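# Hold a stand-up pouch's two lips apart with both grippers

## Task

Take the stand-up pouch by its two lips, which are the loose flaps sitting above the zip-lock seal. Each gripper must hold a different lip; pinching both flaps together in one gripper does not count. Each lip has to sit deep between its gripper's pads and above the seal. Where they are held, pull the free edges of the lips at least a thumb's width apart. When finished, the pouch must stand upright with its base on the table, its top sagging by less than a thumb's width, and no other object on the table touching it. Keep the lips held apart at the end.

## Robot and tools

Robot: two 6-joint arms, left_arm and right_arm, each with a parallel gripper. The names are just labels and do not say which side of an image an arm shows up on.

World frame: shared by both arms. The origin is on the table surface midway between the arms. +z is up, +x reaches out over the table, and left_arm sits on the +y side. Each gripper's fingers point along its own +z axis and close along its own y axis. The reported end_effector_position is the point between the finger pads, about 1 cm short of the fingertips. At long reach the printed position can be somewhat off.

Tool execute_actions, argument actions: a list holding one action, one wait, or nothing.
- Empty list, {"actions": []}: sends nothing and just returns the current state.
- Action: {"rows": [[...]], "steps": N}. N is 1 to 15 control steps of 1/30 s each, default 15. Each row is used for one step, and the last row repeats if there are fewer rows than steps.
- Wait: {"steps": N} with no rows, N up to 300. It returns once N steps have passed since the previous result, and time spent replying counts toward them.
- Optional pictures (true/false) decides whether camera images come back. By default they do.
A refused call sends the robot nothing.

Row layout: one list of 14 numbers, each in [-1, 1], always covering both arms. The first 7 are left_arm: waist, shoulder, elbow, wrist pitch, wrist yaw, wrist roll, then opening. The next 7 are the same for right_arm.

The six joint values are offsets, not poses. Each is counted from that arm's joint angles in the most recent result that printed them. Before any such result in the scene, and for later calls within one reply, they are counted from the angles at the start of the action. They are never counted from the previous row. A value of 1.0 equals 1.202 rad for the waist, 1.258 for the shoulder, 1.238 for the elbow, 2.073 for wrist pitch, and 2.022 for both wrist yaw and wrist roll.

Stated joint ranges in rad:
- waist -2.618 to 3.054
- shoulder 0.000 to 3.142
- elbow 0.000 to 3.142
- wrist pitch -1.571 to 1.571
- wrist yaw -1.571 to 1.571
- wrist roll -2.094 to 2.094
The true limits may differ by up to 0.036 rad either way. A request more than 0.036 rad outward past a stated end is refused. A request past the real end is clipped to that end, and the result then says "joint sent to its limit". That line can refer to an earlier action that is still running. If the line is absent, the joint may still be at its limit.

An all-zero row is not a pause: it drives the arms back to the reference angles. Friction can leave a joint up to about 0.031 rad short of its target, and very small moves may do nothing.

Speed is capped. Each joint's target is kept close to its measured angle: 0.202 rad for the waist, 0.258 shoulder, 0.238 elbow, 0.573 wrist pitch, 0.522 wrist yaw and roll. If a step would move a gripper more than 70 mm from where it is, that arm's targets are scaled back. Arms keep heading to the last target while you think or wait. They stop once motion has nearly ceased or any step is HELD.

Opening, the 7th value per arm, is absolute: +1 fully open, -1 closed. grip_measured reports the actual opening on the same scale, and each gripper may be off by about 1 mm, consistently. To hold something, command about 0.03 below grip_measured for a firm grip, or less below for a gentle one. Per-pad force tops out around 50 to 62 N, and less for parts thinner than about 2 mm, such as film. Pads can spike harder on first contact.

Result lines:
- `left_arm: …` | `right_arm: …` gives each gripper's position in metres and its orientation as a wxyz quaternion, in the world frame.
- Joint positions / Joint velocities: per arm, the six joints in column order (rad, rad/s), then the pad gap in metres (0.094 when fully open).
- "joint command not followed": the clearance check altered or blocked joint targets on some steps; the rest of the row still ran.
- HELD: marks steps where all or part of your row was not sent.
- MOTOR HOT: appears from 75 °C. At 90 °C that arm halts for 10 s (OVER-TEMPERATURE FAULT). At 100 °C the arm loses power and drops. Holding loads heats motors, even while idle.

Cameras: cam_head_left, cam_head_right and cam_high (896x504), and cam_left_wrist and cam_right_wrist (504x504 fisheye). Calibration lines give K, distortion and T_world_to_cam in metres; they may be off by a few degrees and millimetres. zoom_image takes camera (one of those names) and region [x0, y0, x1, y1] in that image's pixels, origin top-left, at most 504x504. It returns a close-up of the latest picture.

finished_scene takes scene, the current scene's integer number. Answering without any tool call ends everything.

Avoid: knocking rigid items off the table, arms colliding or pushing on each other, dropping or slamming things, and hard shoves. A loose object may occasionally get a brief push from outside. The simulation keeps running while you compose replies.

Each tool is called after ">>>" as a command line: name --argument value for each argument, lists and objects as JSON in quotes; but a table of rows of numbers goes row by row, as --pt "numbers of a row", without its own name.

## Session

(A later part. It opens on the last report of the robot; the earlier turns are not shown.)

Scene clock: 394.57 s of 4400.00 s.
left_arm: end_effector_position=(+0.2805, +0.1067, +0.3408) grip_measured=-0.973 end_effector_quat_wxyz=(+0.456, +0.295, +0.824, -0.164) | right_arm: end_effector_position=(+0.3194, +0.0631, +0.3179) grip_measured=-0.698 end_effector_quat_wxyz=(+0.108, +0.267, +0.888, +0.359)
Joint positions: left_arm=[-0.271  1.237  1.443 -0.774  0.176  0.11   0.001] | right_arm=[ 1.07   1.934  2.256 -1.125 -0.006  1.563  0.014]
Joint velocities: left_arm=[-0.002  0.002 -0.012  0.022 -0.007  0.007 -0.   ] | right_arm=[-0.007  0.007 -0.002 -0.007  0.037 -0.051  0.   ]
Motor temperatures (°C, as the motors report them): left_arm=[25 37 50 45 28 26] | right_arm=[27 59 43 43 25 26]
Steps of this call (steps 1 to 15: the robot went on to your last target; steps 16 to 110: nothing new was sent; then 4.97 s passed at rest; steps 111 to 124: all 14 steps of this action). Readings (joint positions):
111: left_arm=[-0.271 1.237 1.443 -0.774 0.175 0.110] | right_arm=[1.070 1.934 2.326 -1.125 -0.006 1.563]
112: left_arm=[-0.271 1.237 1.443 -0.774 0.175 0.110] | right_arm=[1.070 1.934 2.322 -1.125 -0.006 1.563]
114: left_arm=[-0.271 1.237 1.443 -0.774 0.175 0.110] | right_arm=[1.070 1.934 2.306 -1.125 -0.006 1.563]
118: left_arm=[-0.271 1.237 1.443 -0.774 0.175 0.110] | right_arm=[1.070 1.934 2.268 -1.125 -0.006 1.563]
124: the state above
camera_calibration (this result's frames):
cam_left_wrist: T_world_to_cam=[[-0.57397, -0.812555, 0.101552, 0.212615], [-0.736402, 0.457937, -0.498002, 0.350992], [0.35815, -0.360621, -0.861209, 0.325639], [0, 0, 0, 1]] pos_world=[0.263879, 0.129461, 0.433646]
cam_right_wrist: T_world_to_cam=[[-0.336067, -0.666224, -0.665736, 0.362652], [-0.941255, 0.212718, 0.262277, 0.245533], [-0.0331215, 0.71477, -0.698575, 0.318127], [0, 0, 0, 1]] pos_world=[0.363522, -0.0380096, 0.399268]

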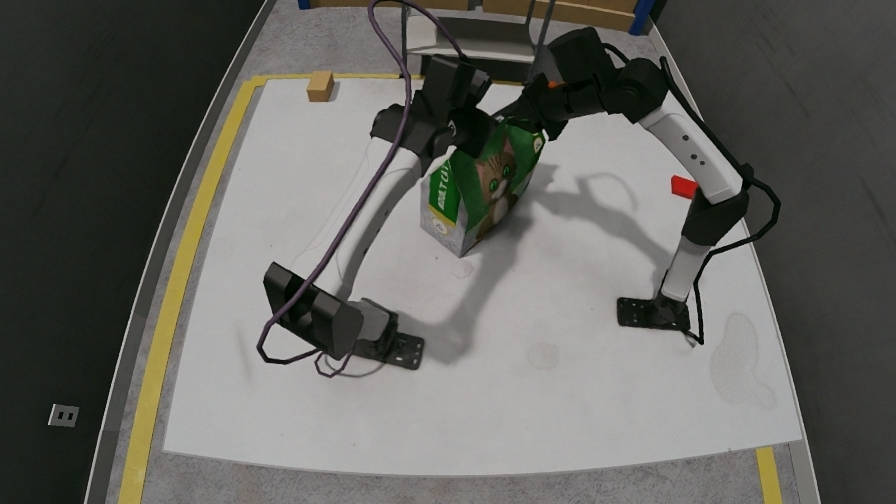

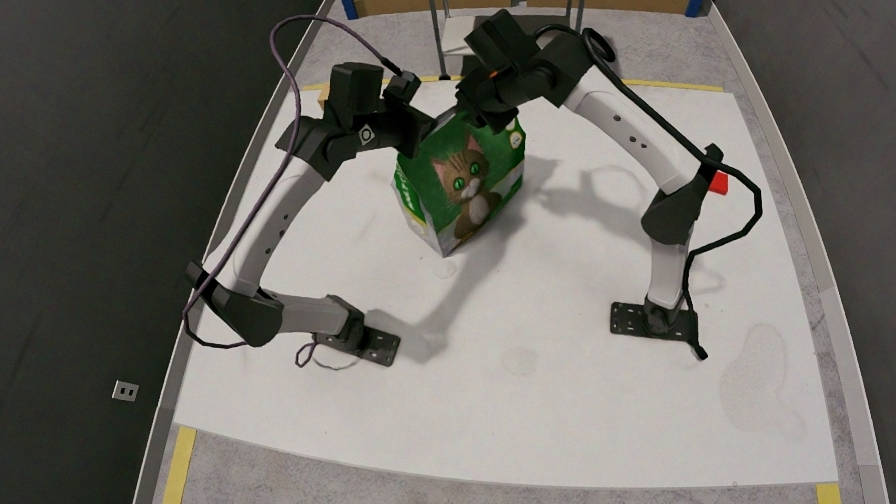

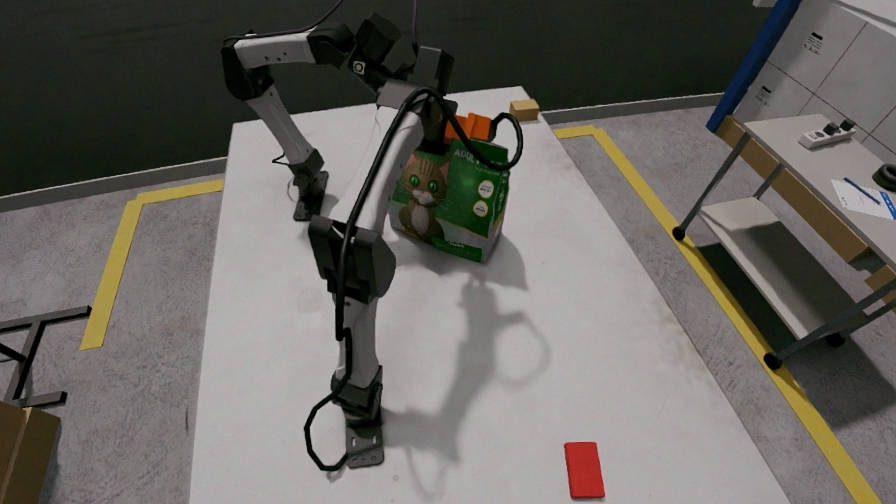

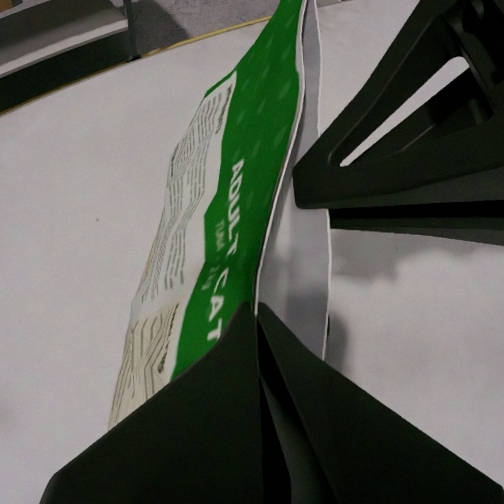

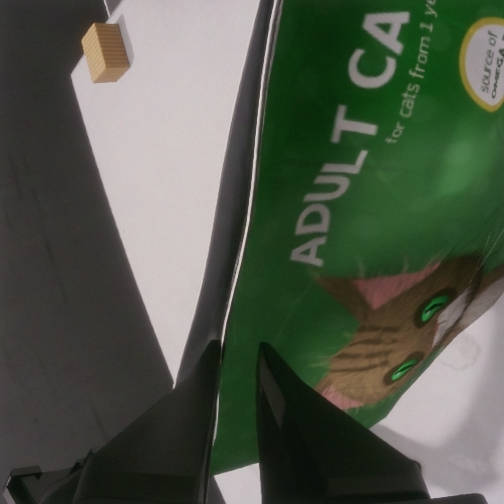

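>>> execute_actions --actions '[{"rows": [[0,0,0,0,0,0,-1, 0,0,0,0,0,0,-0.75],[0,0,0,0,0,0,-1, 0,0,0,0,0,0,-0.8],[0,0,0,0,0,0,-1, 0,0,0,0,0,0,-0.84],[0,0,0,0,0,0,-1, 0,0,0,0,0,0,-0.88],[0,0,0,0,0,0,-1, 0,0,0,0,0,0,-0.91],[0,0,0,0,0,0,-1, 0,0,0,0,0,0,-0.94],[0,0,0,0,0,0,-1, 0,0,0,0,0,0,-0.96],[0,0,0,0,0,0,-1, 0,0,0,0,0,0,-0.98],[0,0,0,0,0,0,-1, 0,0,0,0,0,0,-1]], "steps": 15}]'

>>> zoom_image --camera "cam_right_wrist" --region '[150, 250, 370, 500]'

Scene clock: 400.90 s of 4400.00 s.
left_arm: end_effector_position=(+0.2803, +0.1063, +0.3408) grip_measured=-0.973 end_effector_quat_wxyz=(+0.456, +0.295, +0.823, -0.165) | right_arm: end_effector_position=(+0.3196, +0.0637, +0.3185) grip_measured=-0.976 end_effector_quat_wxyz=(+0.108, +0.267, +0.887, +0.360)
Joint positions: left_arm=[-0.271  1.237  1.443 -0.774  0.178  0.11   0.001] | right_arm=[ 1.07   1.934  2.256 -1.121 -0.007  1.563  0.001]
Joint velocities: left_arm=[ 0.012 -0.002 -0.012  0.051 -0.037 -0.007  0.001] | right_arm=[ 0.002  0.002  0.007 -0.051 -0.022 -0.007 -0.   ]
Motor temperatures (°C, as the motors report them): left_arm=[25 37 50 45 28 26] | right_arm=[27 59 43 43 25 26]
Steps of this call (steps 1 to 15: the robot went on to your last target; steps 16 to 110: nothing new was sent; then 2.17 s passed at rest; steps 111 to 125: all 15 steps of this action). Readings (joint positions):
111: left_arm=[-0.271 1.237 1.443 -0.774 0.176 0.110] | right_arm=[1.070 1.934 2.256 -1.125 -0.006 1.563]
112: left_arm=[-0.271 1.237 1.443 -0.774 0.176 0.110] | right_arm=[1.070 1.934 2.256 -1.125 -0.006 1.563]
114: left_arm=[-0.271 1.237 1.443 -0.774 0.177 0.110] | right_arm=[1.070 1.934 2.256 -1.125 -0.006 1.563]
118: left_arm=[-0.271 1.237 1.443 -0.774 0.178 0.110] | right_arm=[1.070 1.934 2.256 -1.124 -0.007 1.563]
125: the state above
camera_calibration (this result's frames):
cam_left_wrist: T_world_to_cam=[[-0.575729, -0.811131, 0.102969, 0.212015], [-0.7357, 0.458959, -0.498098, 0.350712], [0.356764, -0.362524, -0.860985, 0.326153], [0, 0, 0, 1]] pos_world=[0.263723, 0.129248, 0.433672]
cam_right_wrist: T_world_to_cam=[[-0.334708, -0.664287, -0.668351, 0.363785], [-0.94175, 0.211102, 0.261807, 0.245825], [-0.0328247, 0.717048, -0.69625, 0.317127], [0, 0, 0, 1]] pos_world=[0.363677, -0.0376313, 0.399577]

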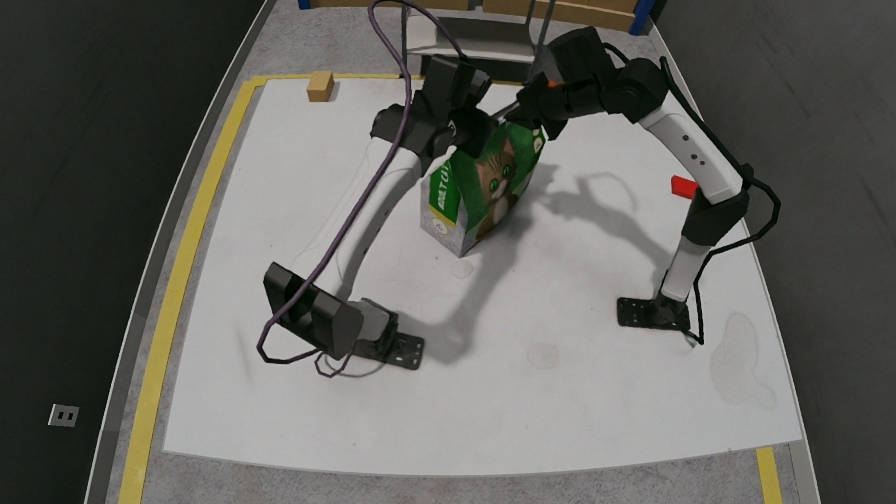

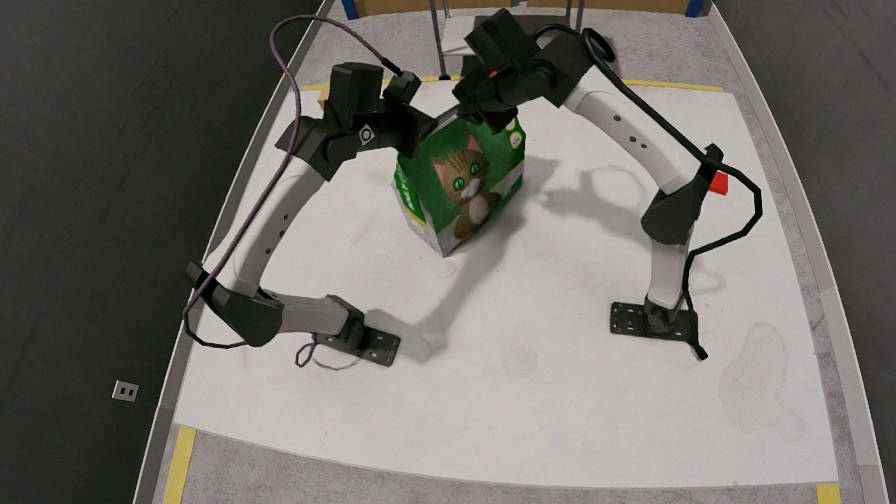

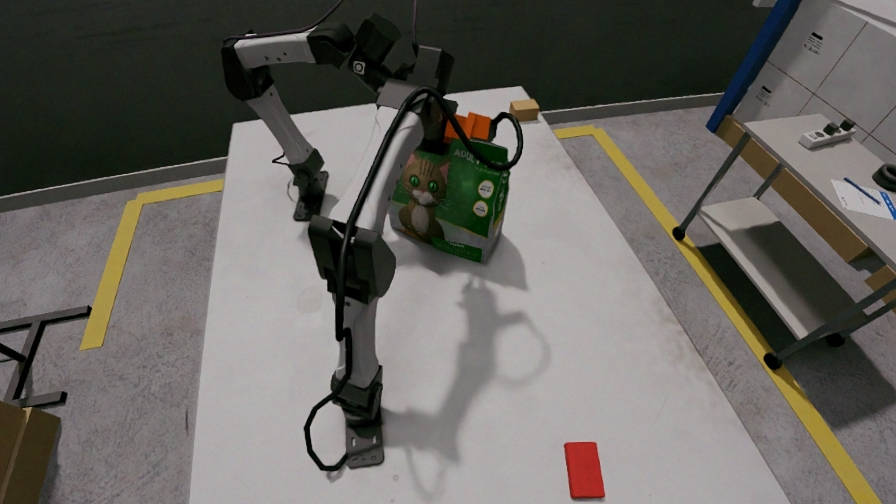

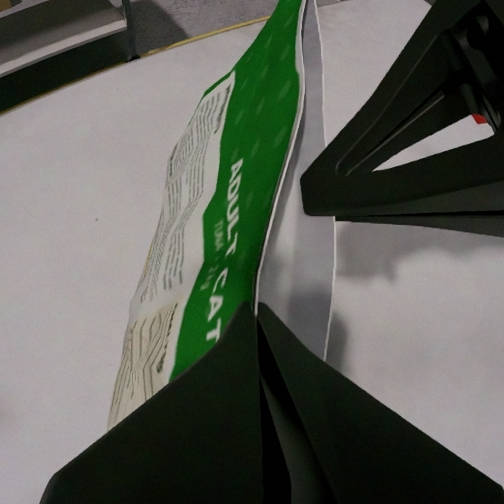

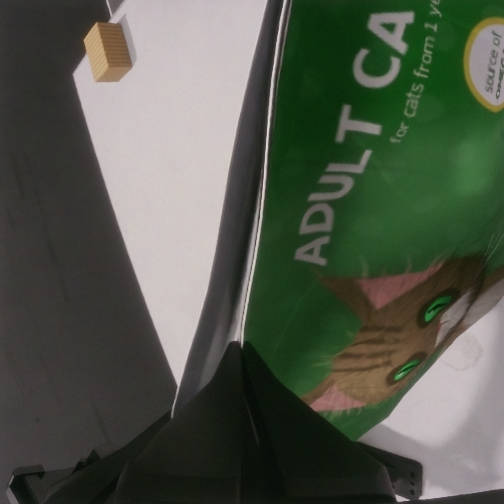

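Region (150, 250, 370, 500) of cam_right_wrist's 504x504 image, scaled by 2.016, with more detail than that image has; it fills the left 444 columns of this view, and the rest is white.

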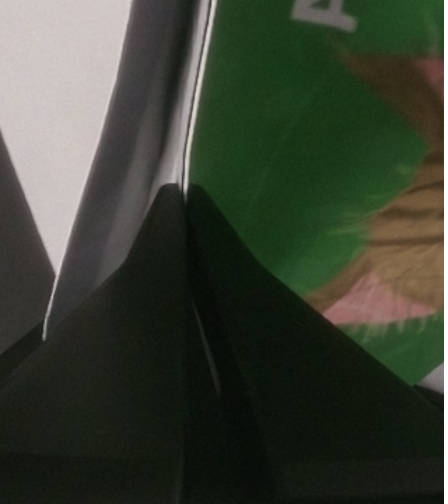

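>>> execute_actions --actions '[{"rows": [[0,0,0,0,0,0,-1, 0,-0.018,-0.022,0,0,0,-1],[0,0,0,0,0,0,-1, 0,-0.025,-0.032,0,0,0,-1],[0,0,0,0,0,0,-1, 0,-0.032,-0.042,0,0,0,-1],[0,0,0,0,0,0,-1, 0,-0.039,-0.052,0,0,0,-1],[0,0,0,0,0,0,-1, 0,-0.046,-0.062,0,0,0,-1],[0,0,0,0,0,0,-1, 0,-0.053,-0.072,0,0,0,-1],[0,0,0,0,0,0,-1, 0,-0.06,-0.081,0,0,0,-1],[0,0,0,0,0,0,-1, 0,-0.067,-0.09,0,0,0,-1]], "steps": 15}]'

>>> zoom_image --camera "cam_left_wrist" --region '[170, 150, 420, 500]'

Scene clock: 413.37 s of 4400.00 s.
left_arm: end_effector_position=(+0.2789, +0.1044, +0.3411) grip_measured=-0.973 end_effector_quat_wxyz=(+0.455, +0.298, +0.822, -0.170) | right_arm: end_effector_position=(+0.3158, +0.0590, +0.3156) grip_measured=-0.976 end_effector_quat_wxyz=(+0.108, +0.266, +0.886, +0.364)
Joint positions: left_arm=[-0.271  1.237  1.443 -0.774  0.192  0.11   0.001] | right_arm=[ 1.07   1.884  2.167 -1.074 -0.01   1.563  0.001]
Joint velocities: left_arm=[ 0.002  0.012  0.012 -0.037 -0.037 -0.007 -0.   ] | right_arm=[ 0.007  0.012 -0.007 -0.095 -0.022  0.007  0.001]
Motor temperatures (°C, as the motors report them): left_arm=[25 37 51 45 28 26] | right_arm=[27 59 43 42 25 26]
Steps of this call (steps 1 to 15: the robot went on to your last target; steps 16 to 110: nothing new was sent; then 8.30 s passed at rest; steps 111 to 125: all 15 steps of this action). Readings (joint positions):
111: left_arm=[-0.271 1.237 1.443 -0.774 0.178 0.110] | right_arm=[1.070 1.934 2.256 -1.121 -0.007 1.563]
112: left_arm=[-0.271 1.237 1.443 -0.774 0.178 0.110] | right_arm=[1.070 1.933 2.253 -1.119 -0.007 1.563]
114: left_arm=[-0.271 1.237 1.443 -0.774 0.179 0.110] | right_arm=[1.070 1.922 2.234 -1.113 -0.008 1.563]
118: left_arm=[-0.271 1.237 1.443 -0.774 0.186 0.110] | right_arm=[1.070 1.895 2.187 -1.090 -0.010 1.563]
125: the state above
camera_calibration (this result's frames):
cam_left_wrist: T_world_to_cam=[[-0.584463, -0.803924, 0.11004, 0.208992], [-0.732161, 0.464042, -0.498604, 0.349324], [0.349776, -0.371982, -0.859817, 0.328706], [0, 0, 0, 1]] pos_world=[0.262936, 0.128185, 0.433804]
cam_right_wrist: T_world_to_cam=[[-0.331779, -0.66015, -0.673887, 0.358017], [-0.942787, 0.2072, 0.261192, 0.244755], [-0.0327966, 0.72199, -0.691126, 0.316395], [0, 0, 0, 1]] pos_world=[0.359911, -0.0428021, 0.396003]

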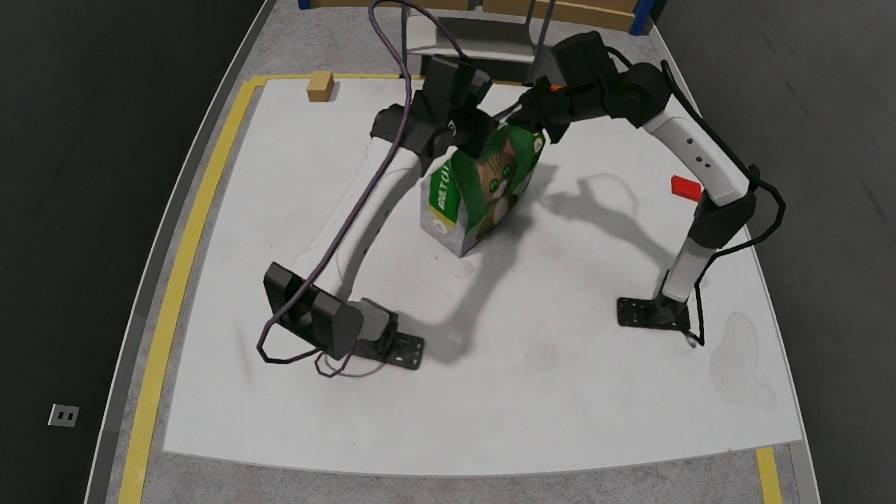

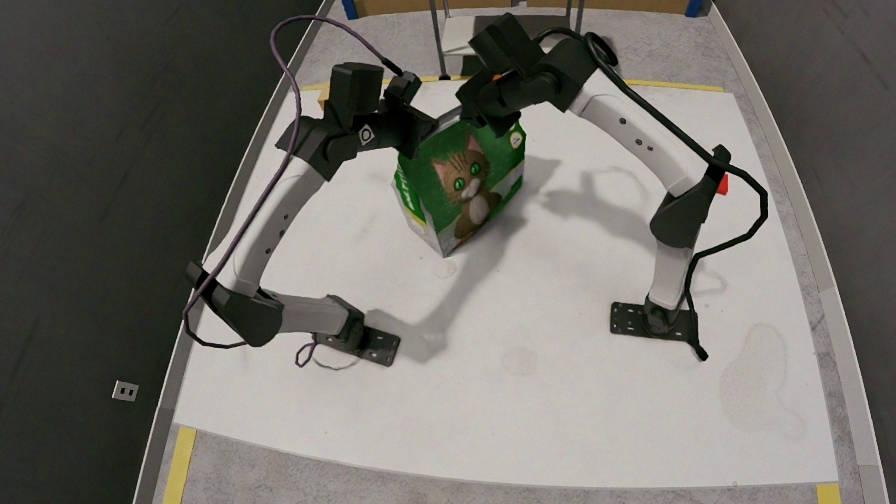

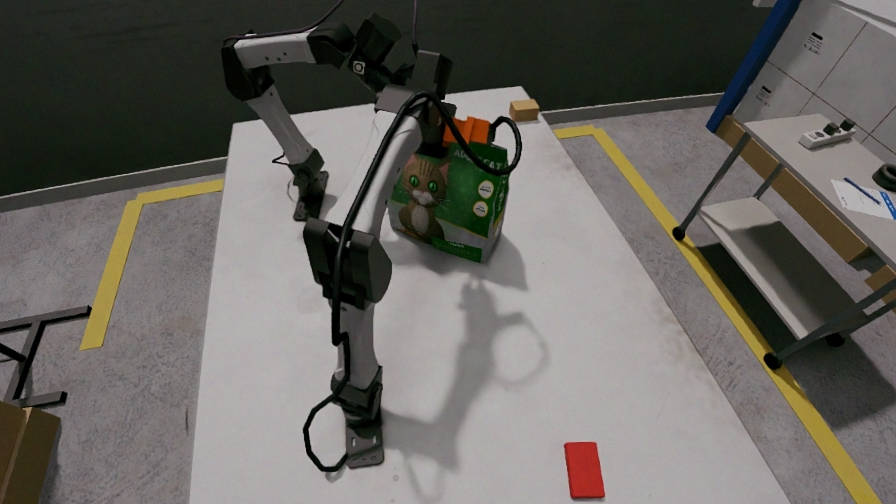

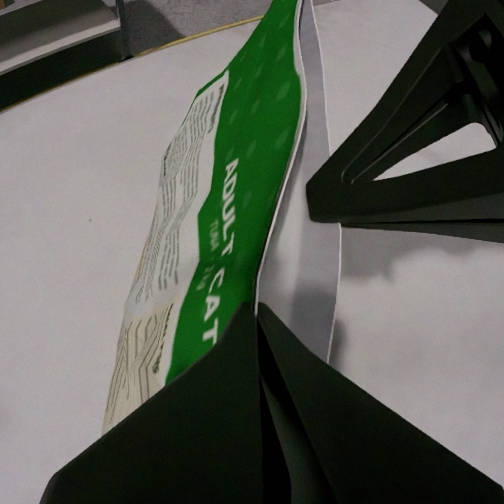

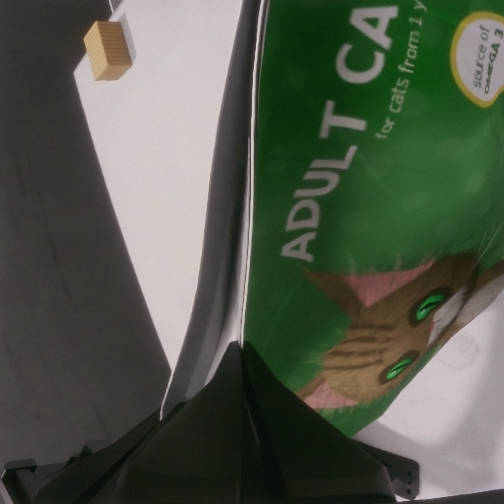

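Region (170, 150, 420, 500) of cam_left_wrist's 504x504 image, scaled by 1.440, with more detail than that image has; it fills the left 360 columns of this view, and the rest is white.

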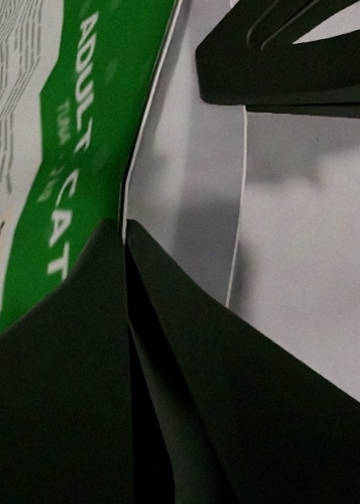

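>>> execute_actions --actions '[{"rows": [[0,0,0,0,0,0,-0.94, 0,0,0,0,0,0,-1],[0,0,0,0,0,0,-0.9, 0,0,0,0,0,0,-1],[0,0,0,-0.01,0,0,-0.88, 0,0,0,0,0,0,-1],[0,0.012,0.018,-0.02,0,0,-0.88, 0,0,0,0,0,0,-1],[0,0.02,0.03,-0.028,0,0,-0.88, 0,0,0,0,0,0,-1],[0,0.028,0.042,-0.036,0,0,-0.88, 0,0,0,0,0,0,-1],[0,0.036,0.054,-0.045,0,0,-0.88, 0,0,0,0,0,0,-1],[0,0.044,0.066,-0.053,0,0,-0.88, 0,0,0,0,0,0,-1],[0,0.052,0.078,-0.061,0,0,-0.88, 0,0,0,0,0,0,-1],[0,0.06,0.09,-0.07,0,0,-0.88, 0,0,0,0,0,0,-1],[0,0.068,0.102,-0.078,0,0,-0.88, 0,0,0,0,0,0,-1],[0,0.076,0.114,-0.086,0,0,-0.88, 0,0,0,0,0,0,-1],[0,0.083,0.125,-0.093,0,0,-0.88, 0,0,0,0,0,0,-1]], "steps": 15}]'

>>> zoom_image --camera "cam_left_wrist" --region '[170, 150, 420, 500]'

Scene clock: 459.20 s of 4400.00 s.
left_arm: end_effector_position=(+0.2822, +0.1025, +0.3448) grip_measured=-0.882 end_effector_quat_wxyz=(+0.422, +0.300, +0.839, -0.166) | right_arm: end_effector_position=(+0.3170, +0.0607, +0.3177) grip_measured=-0.976 end_effector_quat_wxyz=(+0.110, +0.265, +0.884, +0.369)
Joint positions: left_arm=[-0.271  1.319  1.579 -0.904  0.193  0.11   0.006] | right_arm=[ 1.07   1.884  2.167 -1.062 -0.01   1.563  0.001]
Joint velocities: left_arm=[-0.002  0.129  0.139 -0.227  0.037  0.022 -0.001] | right_arm=[ 0.007 -0.007 -0.007  0.007 -0.051 -0.022 -0.   ]
Motor temperatures (°C, as the motors report them): left_arm=[25 37 52 46 28 26] | right_arm=[27 65 41 40 25 26]
Steps of this call (steps 1 to 15: the robot went on to your last target; steps 16 to 110: nothing new was sent; then 41.67 s passed at rest; steps 111 to 125: all 15 steps of this action). Readings (joint positions):
111: left_arm=[-0.271 1.237 1.443 -0.774 0.192 0.110] | right_arm=[1.070 1.884 2.167 -1.071 -0.010 1.563]
112: left_arm=[-0.271 1.237 1.443 -0.774 0.193 0.110] | right_arm=[1.070 1.884 2.167 -1.065 -0.010 1.563]
114: left_arm=[-0.271 1.237 1.445 -0.776 0.193 0.110] | right_arm=[1.070 1.884 2.167 -1.063 -0.010 1.563]
118: left_arm=[-0.271 1.256 1.487 -0.816 0.193 0.110] | right_arm=[1.070 1.884 2.167 -1.063 -0.010 1.563]
125: the state above
camera_calibration (this result's frames):
cam_left_wrist: T_world_to_cam=[[-0.577509, -0.807308, 0.121396, 0.203424], [-0.762753, 0.480565, -0.432742, 0.338715], [0.291017, -0.342508, -0.893307, 0.355131], [0, 0, 0, 1]] pos_world=[0.272486, 0.123086, 0.439122]
cam_right_wrist: T_world_to_cam=[[-0.327139, -0.653292, -0.682781, 0.36194], [-0.944558, 0.204581, 0.256819, 0.247069], [-0.0280933, 0.728942, -0.683999, 0.312453], [0, 0, 0, 1]] pos_world=[0.360554, -0.041853, 0.397391]

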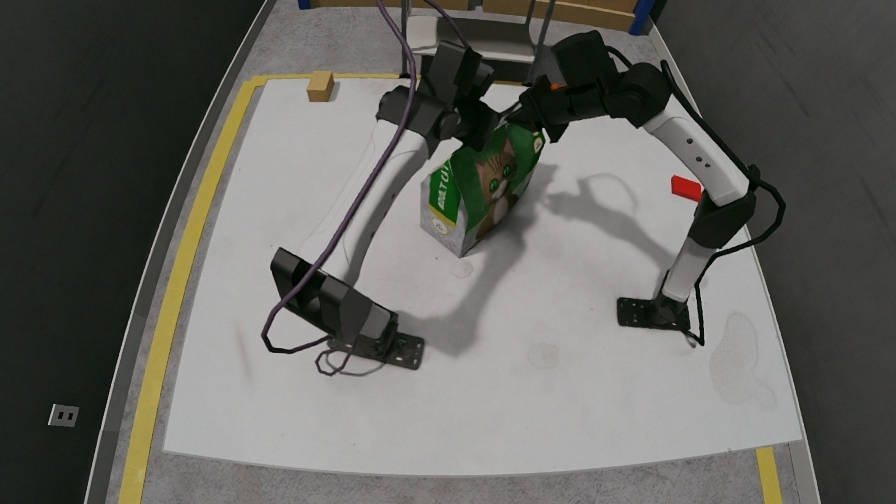

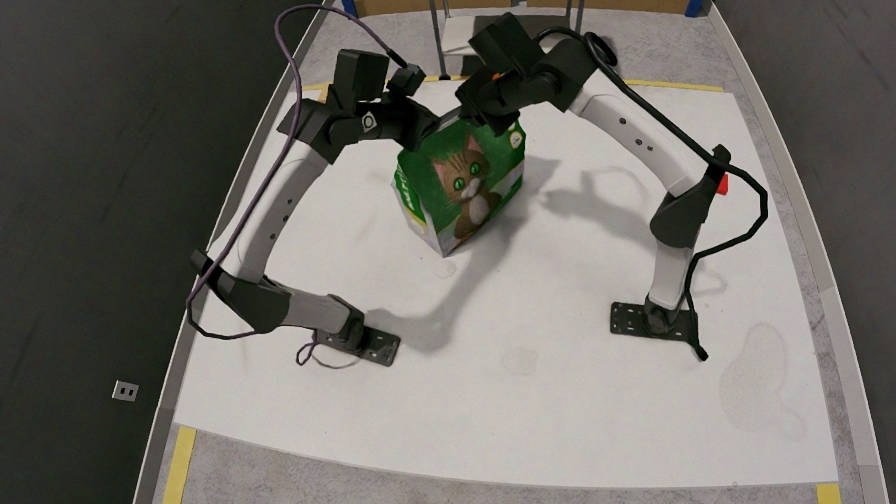

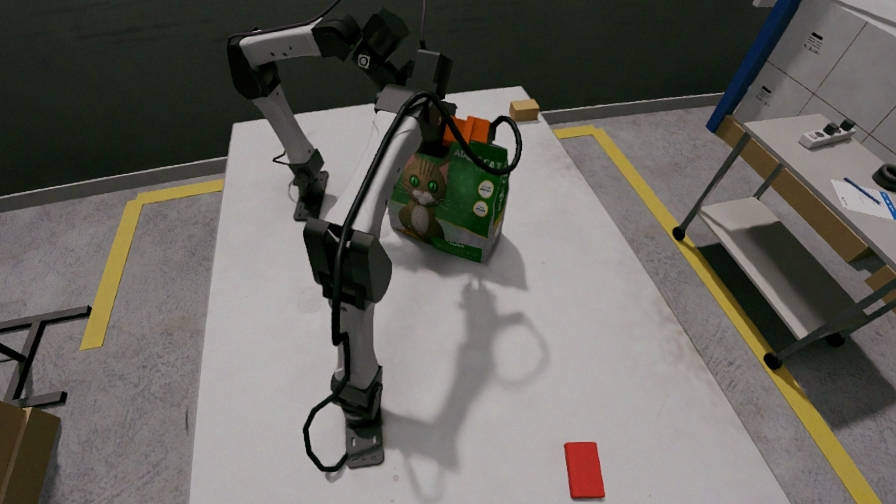

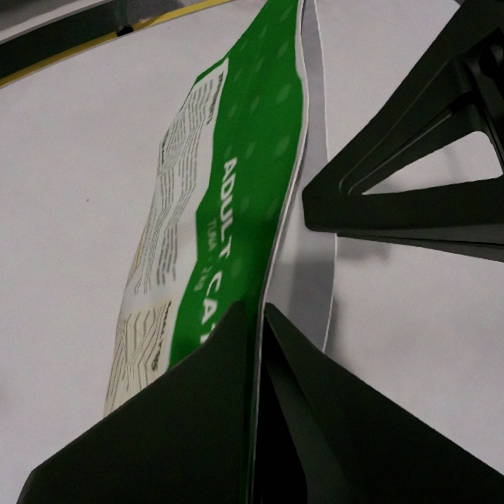

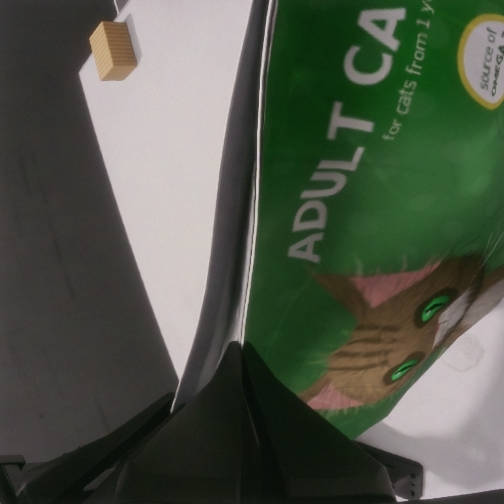

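Region (170, 150, 420, 500) of cam_left_wrist's 504x504 image, scaled by 1.440, with more detail than that image has; it fills the left 360 columns of this view, and the rest is white.

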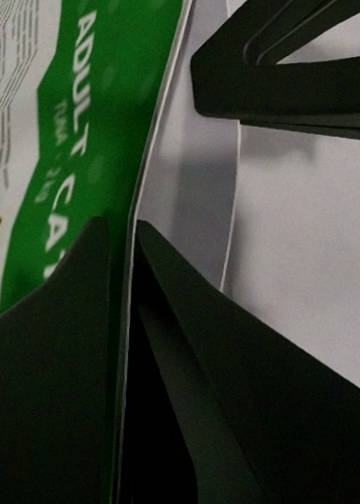

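>>> execute_actions --actions '[]'

>>> zoom_image --camera "cam_left_wrist" --region '[170, 150, 420, 500]'

Scene clock: 462.30 s of 4400.00 s.
left_arm: end_effector_position=(+0.2800, +0.1037, +0.3405) grip_measured=-0.882 end_effector_quat_wxyz=(+0.411, +0.301, +0.845, -0.165) | right_arm: end_effector_position=(+0.3170, +0.0607, +0.3177) grip_measured=-0.976 end_effector_quat_wxyz=(+0.110, +0.265, +0.884, +0.369)
Joint positions: left_arm=[-0.271  1.324  1.586 -0.93   0.193  0.11   0.006] | right_arm=[ 1.07   1.884  2.167 -1.062 -0.01   1.563  0.001]
Joint velocities: left_arm=[-0.007 -0.002 -0.007  0.007 -0.037  0.051  0.   ] | right_arm=[-0.007 -0.007 -0.022 -0.081 -0.037 -0.066 -0.001]
Motor temperatures (°C, as the motors report them): left_arm=[25 37 52 46 28 26] | right_arm=[27 64 41 40 25 26]
Steps of this call (steps 1 to 30: the robot went on to your last target; steps 31 to 93: nothing new was sent). Readings (joint positions):
1: left_arm=[-0.271 1.322 1.582 -0.910 0.193 0.110] | right_arm=[1.070 1.884 2.167 -1.062 -0.010 1.563]
2: left_arm=[-0.271 1.323 1.583 -0.915 0.193 0.110] | right_arm=[1.070 1.884 2.167 -1.062 -0.010 1.563]
4: left_arm=[-0.271 1.324 1.584 -0.924 0.193 0.110] | right_arm=[1.070 1.884 2.167 -1.062 -0.010 1.563]
8: left_arm=[-0.271 1.324 1.585 -0.929 0.193 0.110] | right_arm=[1.070 1.884 2.167 -1.062 -0.010 1.563]
93: the state above
All arms were judged still, so your last target was given up. Only a new action makes them travel on or press farther. Fingers that are still opening or closing keep moving.
camera_calibration (this result's frames):
cam_left_wrist: T_world_to_cam=[[-0.57476, -0.80874, 0.124866, 0.201788], [-0.772163, 0.485465, -0.409986, 0.329013], [0.270954, -0.332061, -0.903504, 0.360387], [0, 0, 0, 1]] pos_world=[0.272383, 0.12314, 0.435306]
cam_right_wrist: T_world_to_cam=[[-0.327139, -0.653292, -0.682781, 0.36194], [-0.944558, 0.204581, 0.256819, 0.247069], [-0.0280933, 0.728942, -0.683999, 0.312453], [0, 0, 0, 1]] pos_world=[0.360554, -0.041853, 0.397391]

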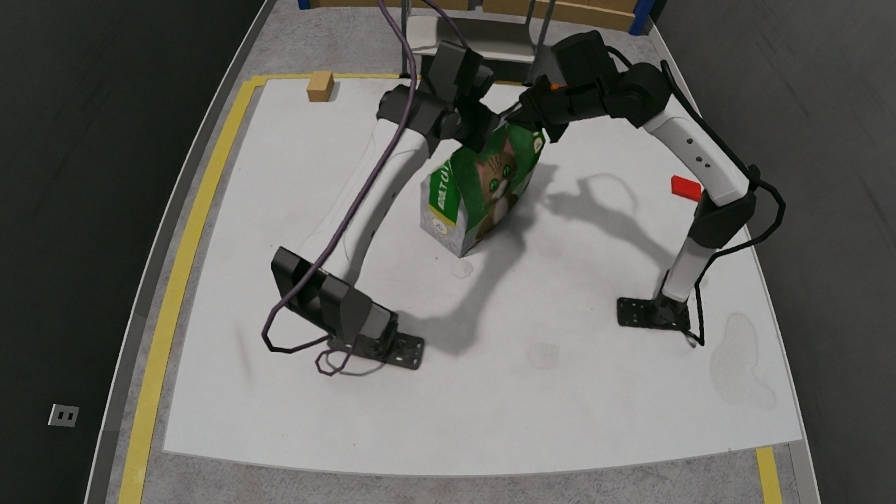

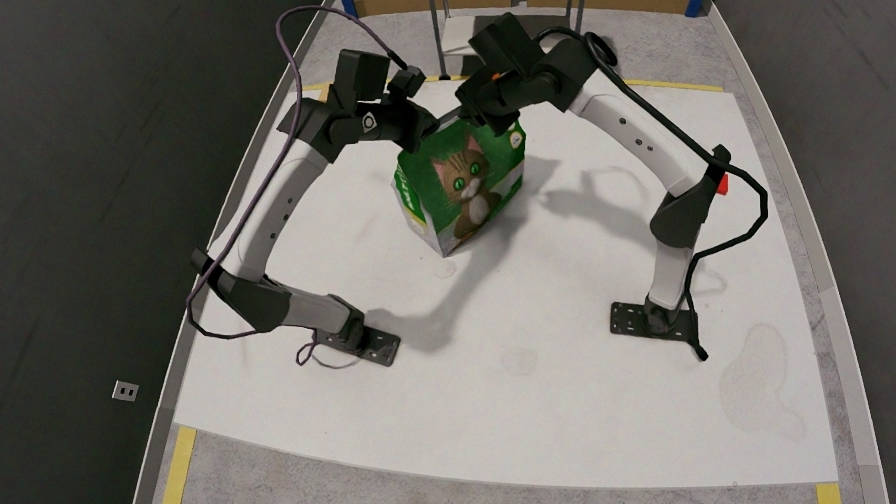

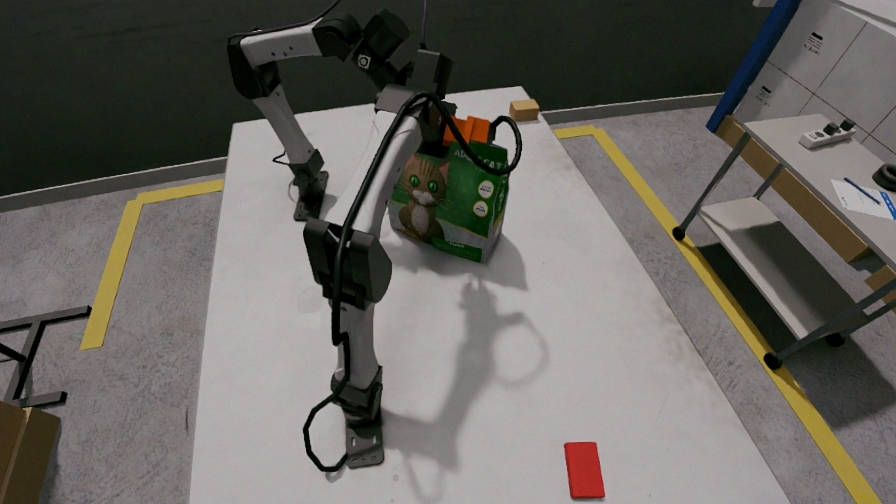

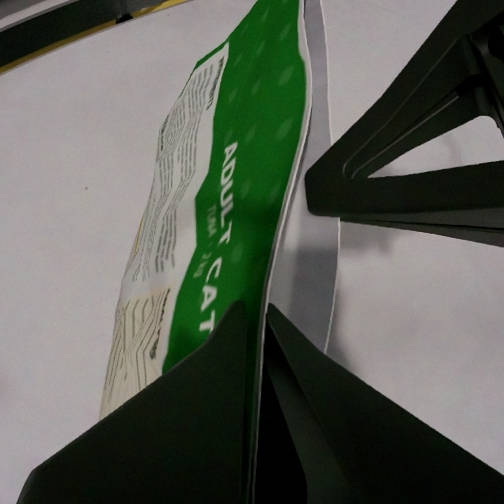

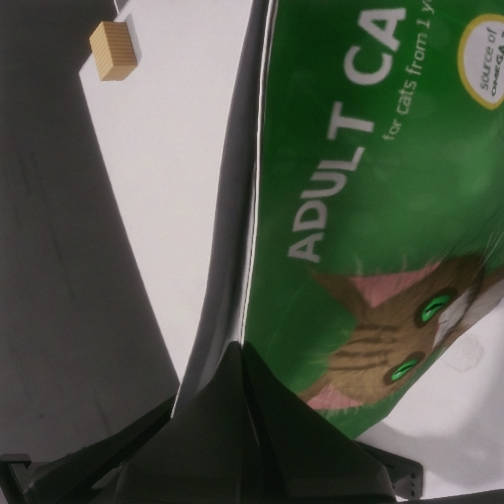

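Region (170, 150, 420, 500) of cam_left_wrist's 504x504 image, scaled by 1.440, with more detail than that image has; it fills the left 360 columns of this view, and the rest is white.

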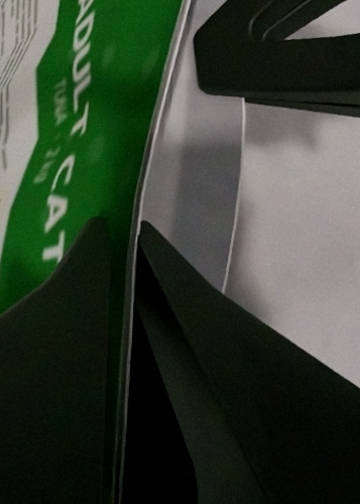

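>>> execute_actions --actions '[{"rows": [[0,0,0,-0.018,0,0,-0.88, 0,0,0,0,0,0,-1],[0,0,0,-0.024,0,0,-0.88, 0,0,0,0,0,0,-1],[0,0,0,-0.03,0,0,-0.88, 0,0,0,0,0,0,-1],[0,0,0,-0.036,0,0,-0.88, 0,0,0,0,0,0,-1],[0,0,0,-0.042,0,0,-0.88, 0,0,0,0,0,0,-1],[0,0,0,-0.048,0,0,-0.88, 0,0,0,0,0,0,-1],[0,0,0,-0.054,0,0,-0.88, 0,0,0,0,0,0,-1]], "steps": 15}]'

>>> zoom_image --camera "cam_left_wrist" --region '[170, 150, 420, 500]'

Scene clock: 466.63 s of 4400.00 s.
left_arm: end_effector_position=(+0.2778, +0.1048, +0.3374) grip_measured=-0.882 end_effector_quat_wxyz=(+0.404, +0.301, +0.848, -0.164) | right_arm: end_effector_position=(+0.3172, +0.0611, +0.3181) grip_measured=-0.976 end_effector_quat_wxyz=(+0.110, +0.265, +0.883, +0.370)
Joint positions: left_arm=[-0.271  1.324  1.586 -0.946  0.193  0.11   0.006] | right_arm=[ 1.07   1.884  2.167 -1.06  -0.01   1.563  0.001]
Joint velocities: left_arm=[-0.007 -0.007 -0.012  0.007  0.022  0.007  0.   ] | right_arm=[ 0.007  0.007 -0.007 -0.037  0.066  0.051 -0.001]
Motor temperatures (°C, as the motors report them): left_arm=[25 37 52 45 28 26] | right_arm=[27 63 41 40 25 26]
Steps of this call (steps 1 to 90: nothing new was sent; then 0.83 s passed at rest; steps 91 to 105: all 15 steps of this action). Readings (joint positions):
91: left_arm=[-0.271 1.324 1.586 -0.930 0.193 0.110] | right_arm=[1.070 1.884 2.167 -1.062 -0.010 1.563]
92: left_arm=[-0.271 1.324 1.586 -0.931 0.193 0.110] | right_arm=[1.070 1.884 2.167 -1.060 -0.010 1.563]
94: left_arm=[-0.271 1.324 1.586 -0.936 0.193 0.110] | right_arm=[1.070 1.884 2.167 -1.060 -0.010 1.563]
98: left_arm=[-0.271 1.324 1.586 -0.946 0.193 0.110] | right_arm=[1.070 1.884 2.167 -1.060 -0.010 1.563]
105: the state above
camera_calibration (this result's frames):
cam_left_wrist: T_world_to_cam=[[-0.572927, -0.809694, 0.127085, 0.200678], [-0.778019, 0.488514, -0.395019, 0.321732], [0.257762, -0.325192, -0.90984, 0.363645], [0, 0, 0, 1]] pos_world=[0.271553, 0.123572, 0.432446]
cam_right_wrist: T_world_to_cam=[[-0.326262, -0.651996, -0.684437, 0.36267], [-0.944887, 0.204095, 0.255994, 0.247504], [-0.0272169, 0.730237, -0.682651, 0.311709], [0, 0, 0, 1]] pos_world=[0.360673, -0.0416767, 0.397653]

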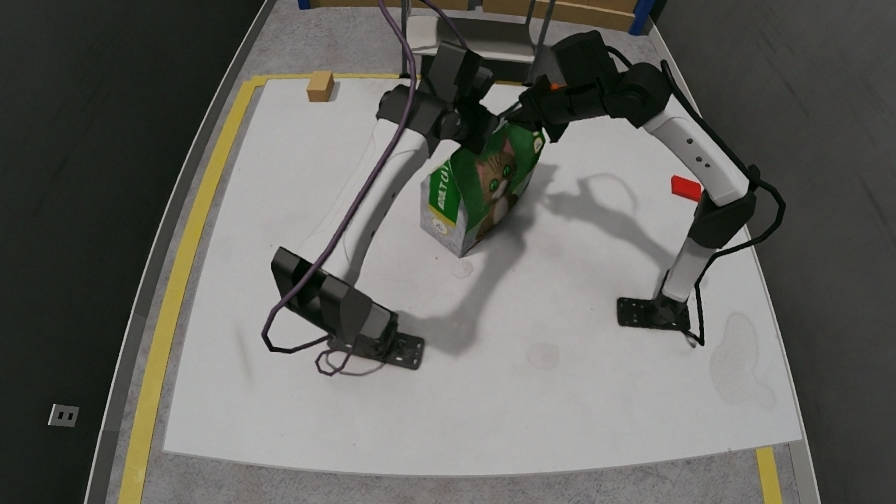

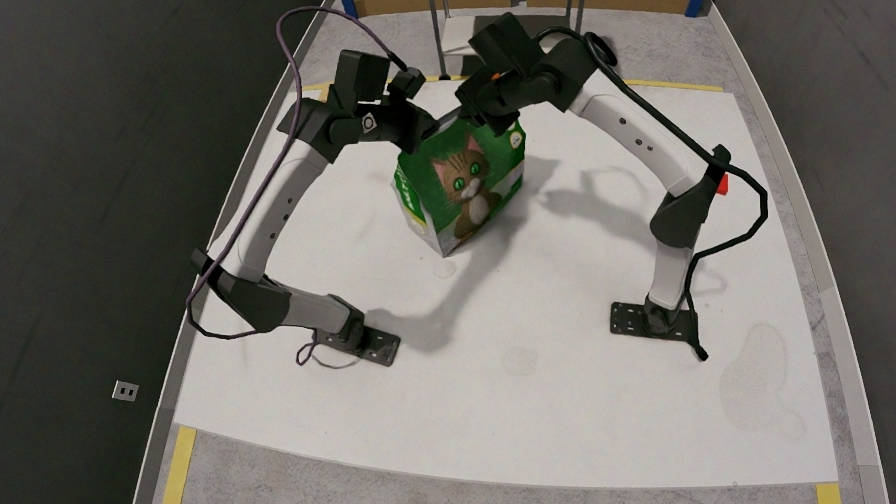

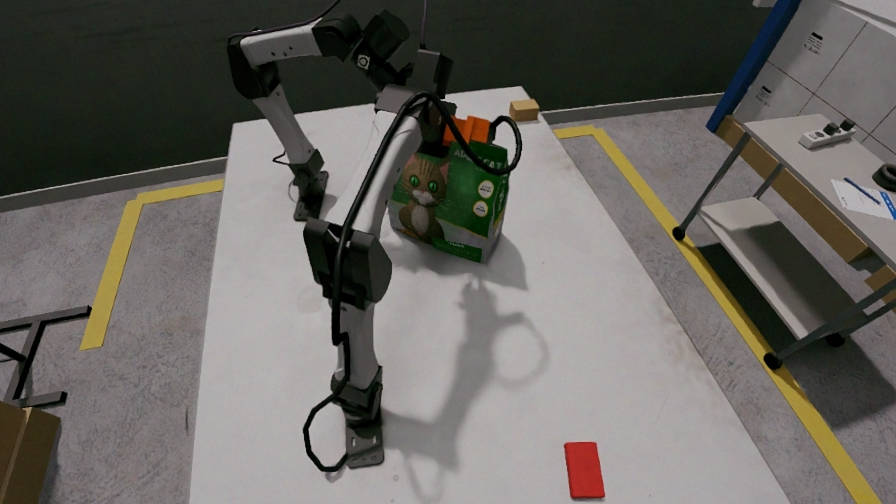

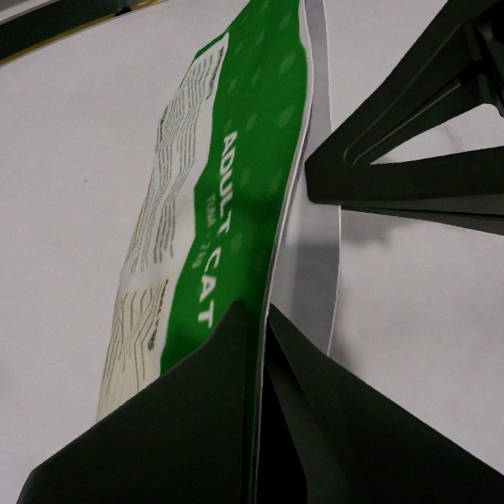

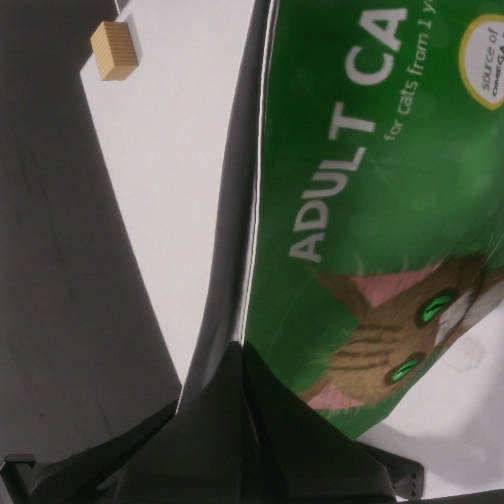

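Region (170, 150, 420, 500) of cam_left_wrist's 504x504 image, scaled by 1.440, with more detail than that image has; it fills the left 360 columns of this view, and the rest is white.

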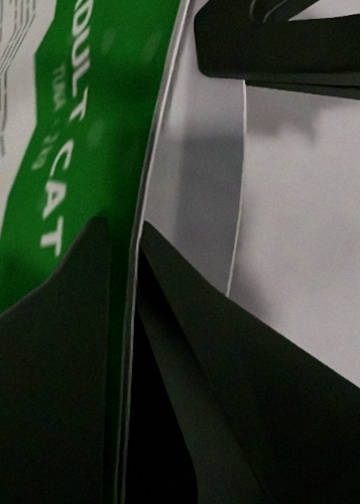

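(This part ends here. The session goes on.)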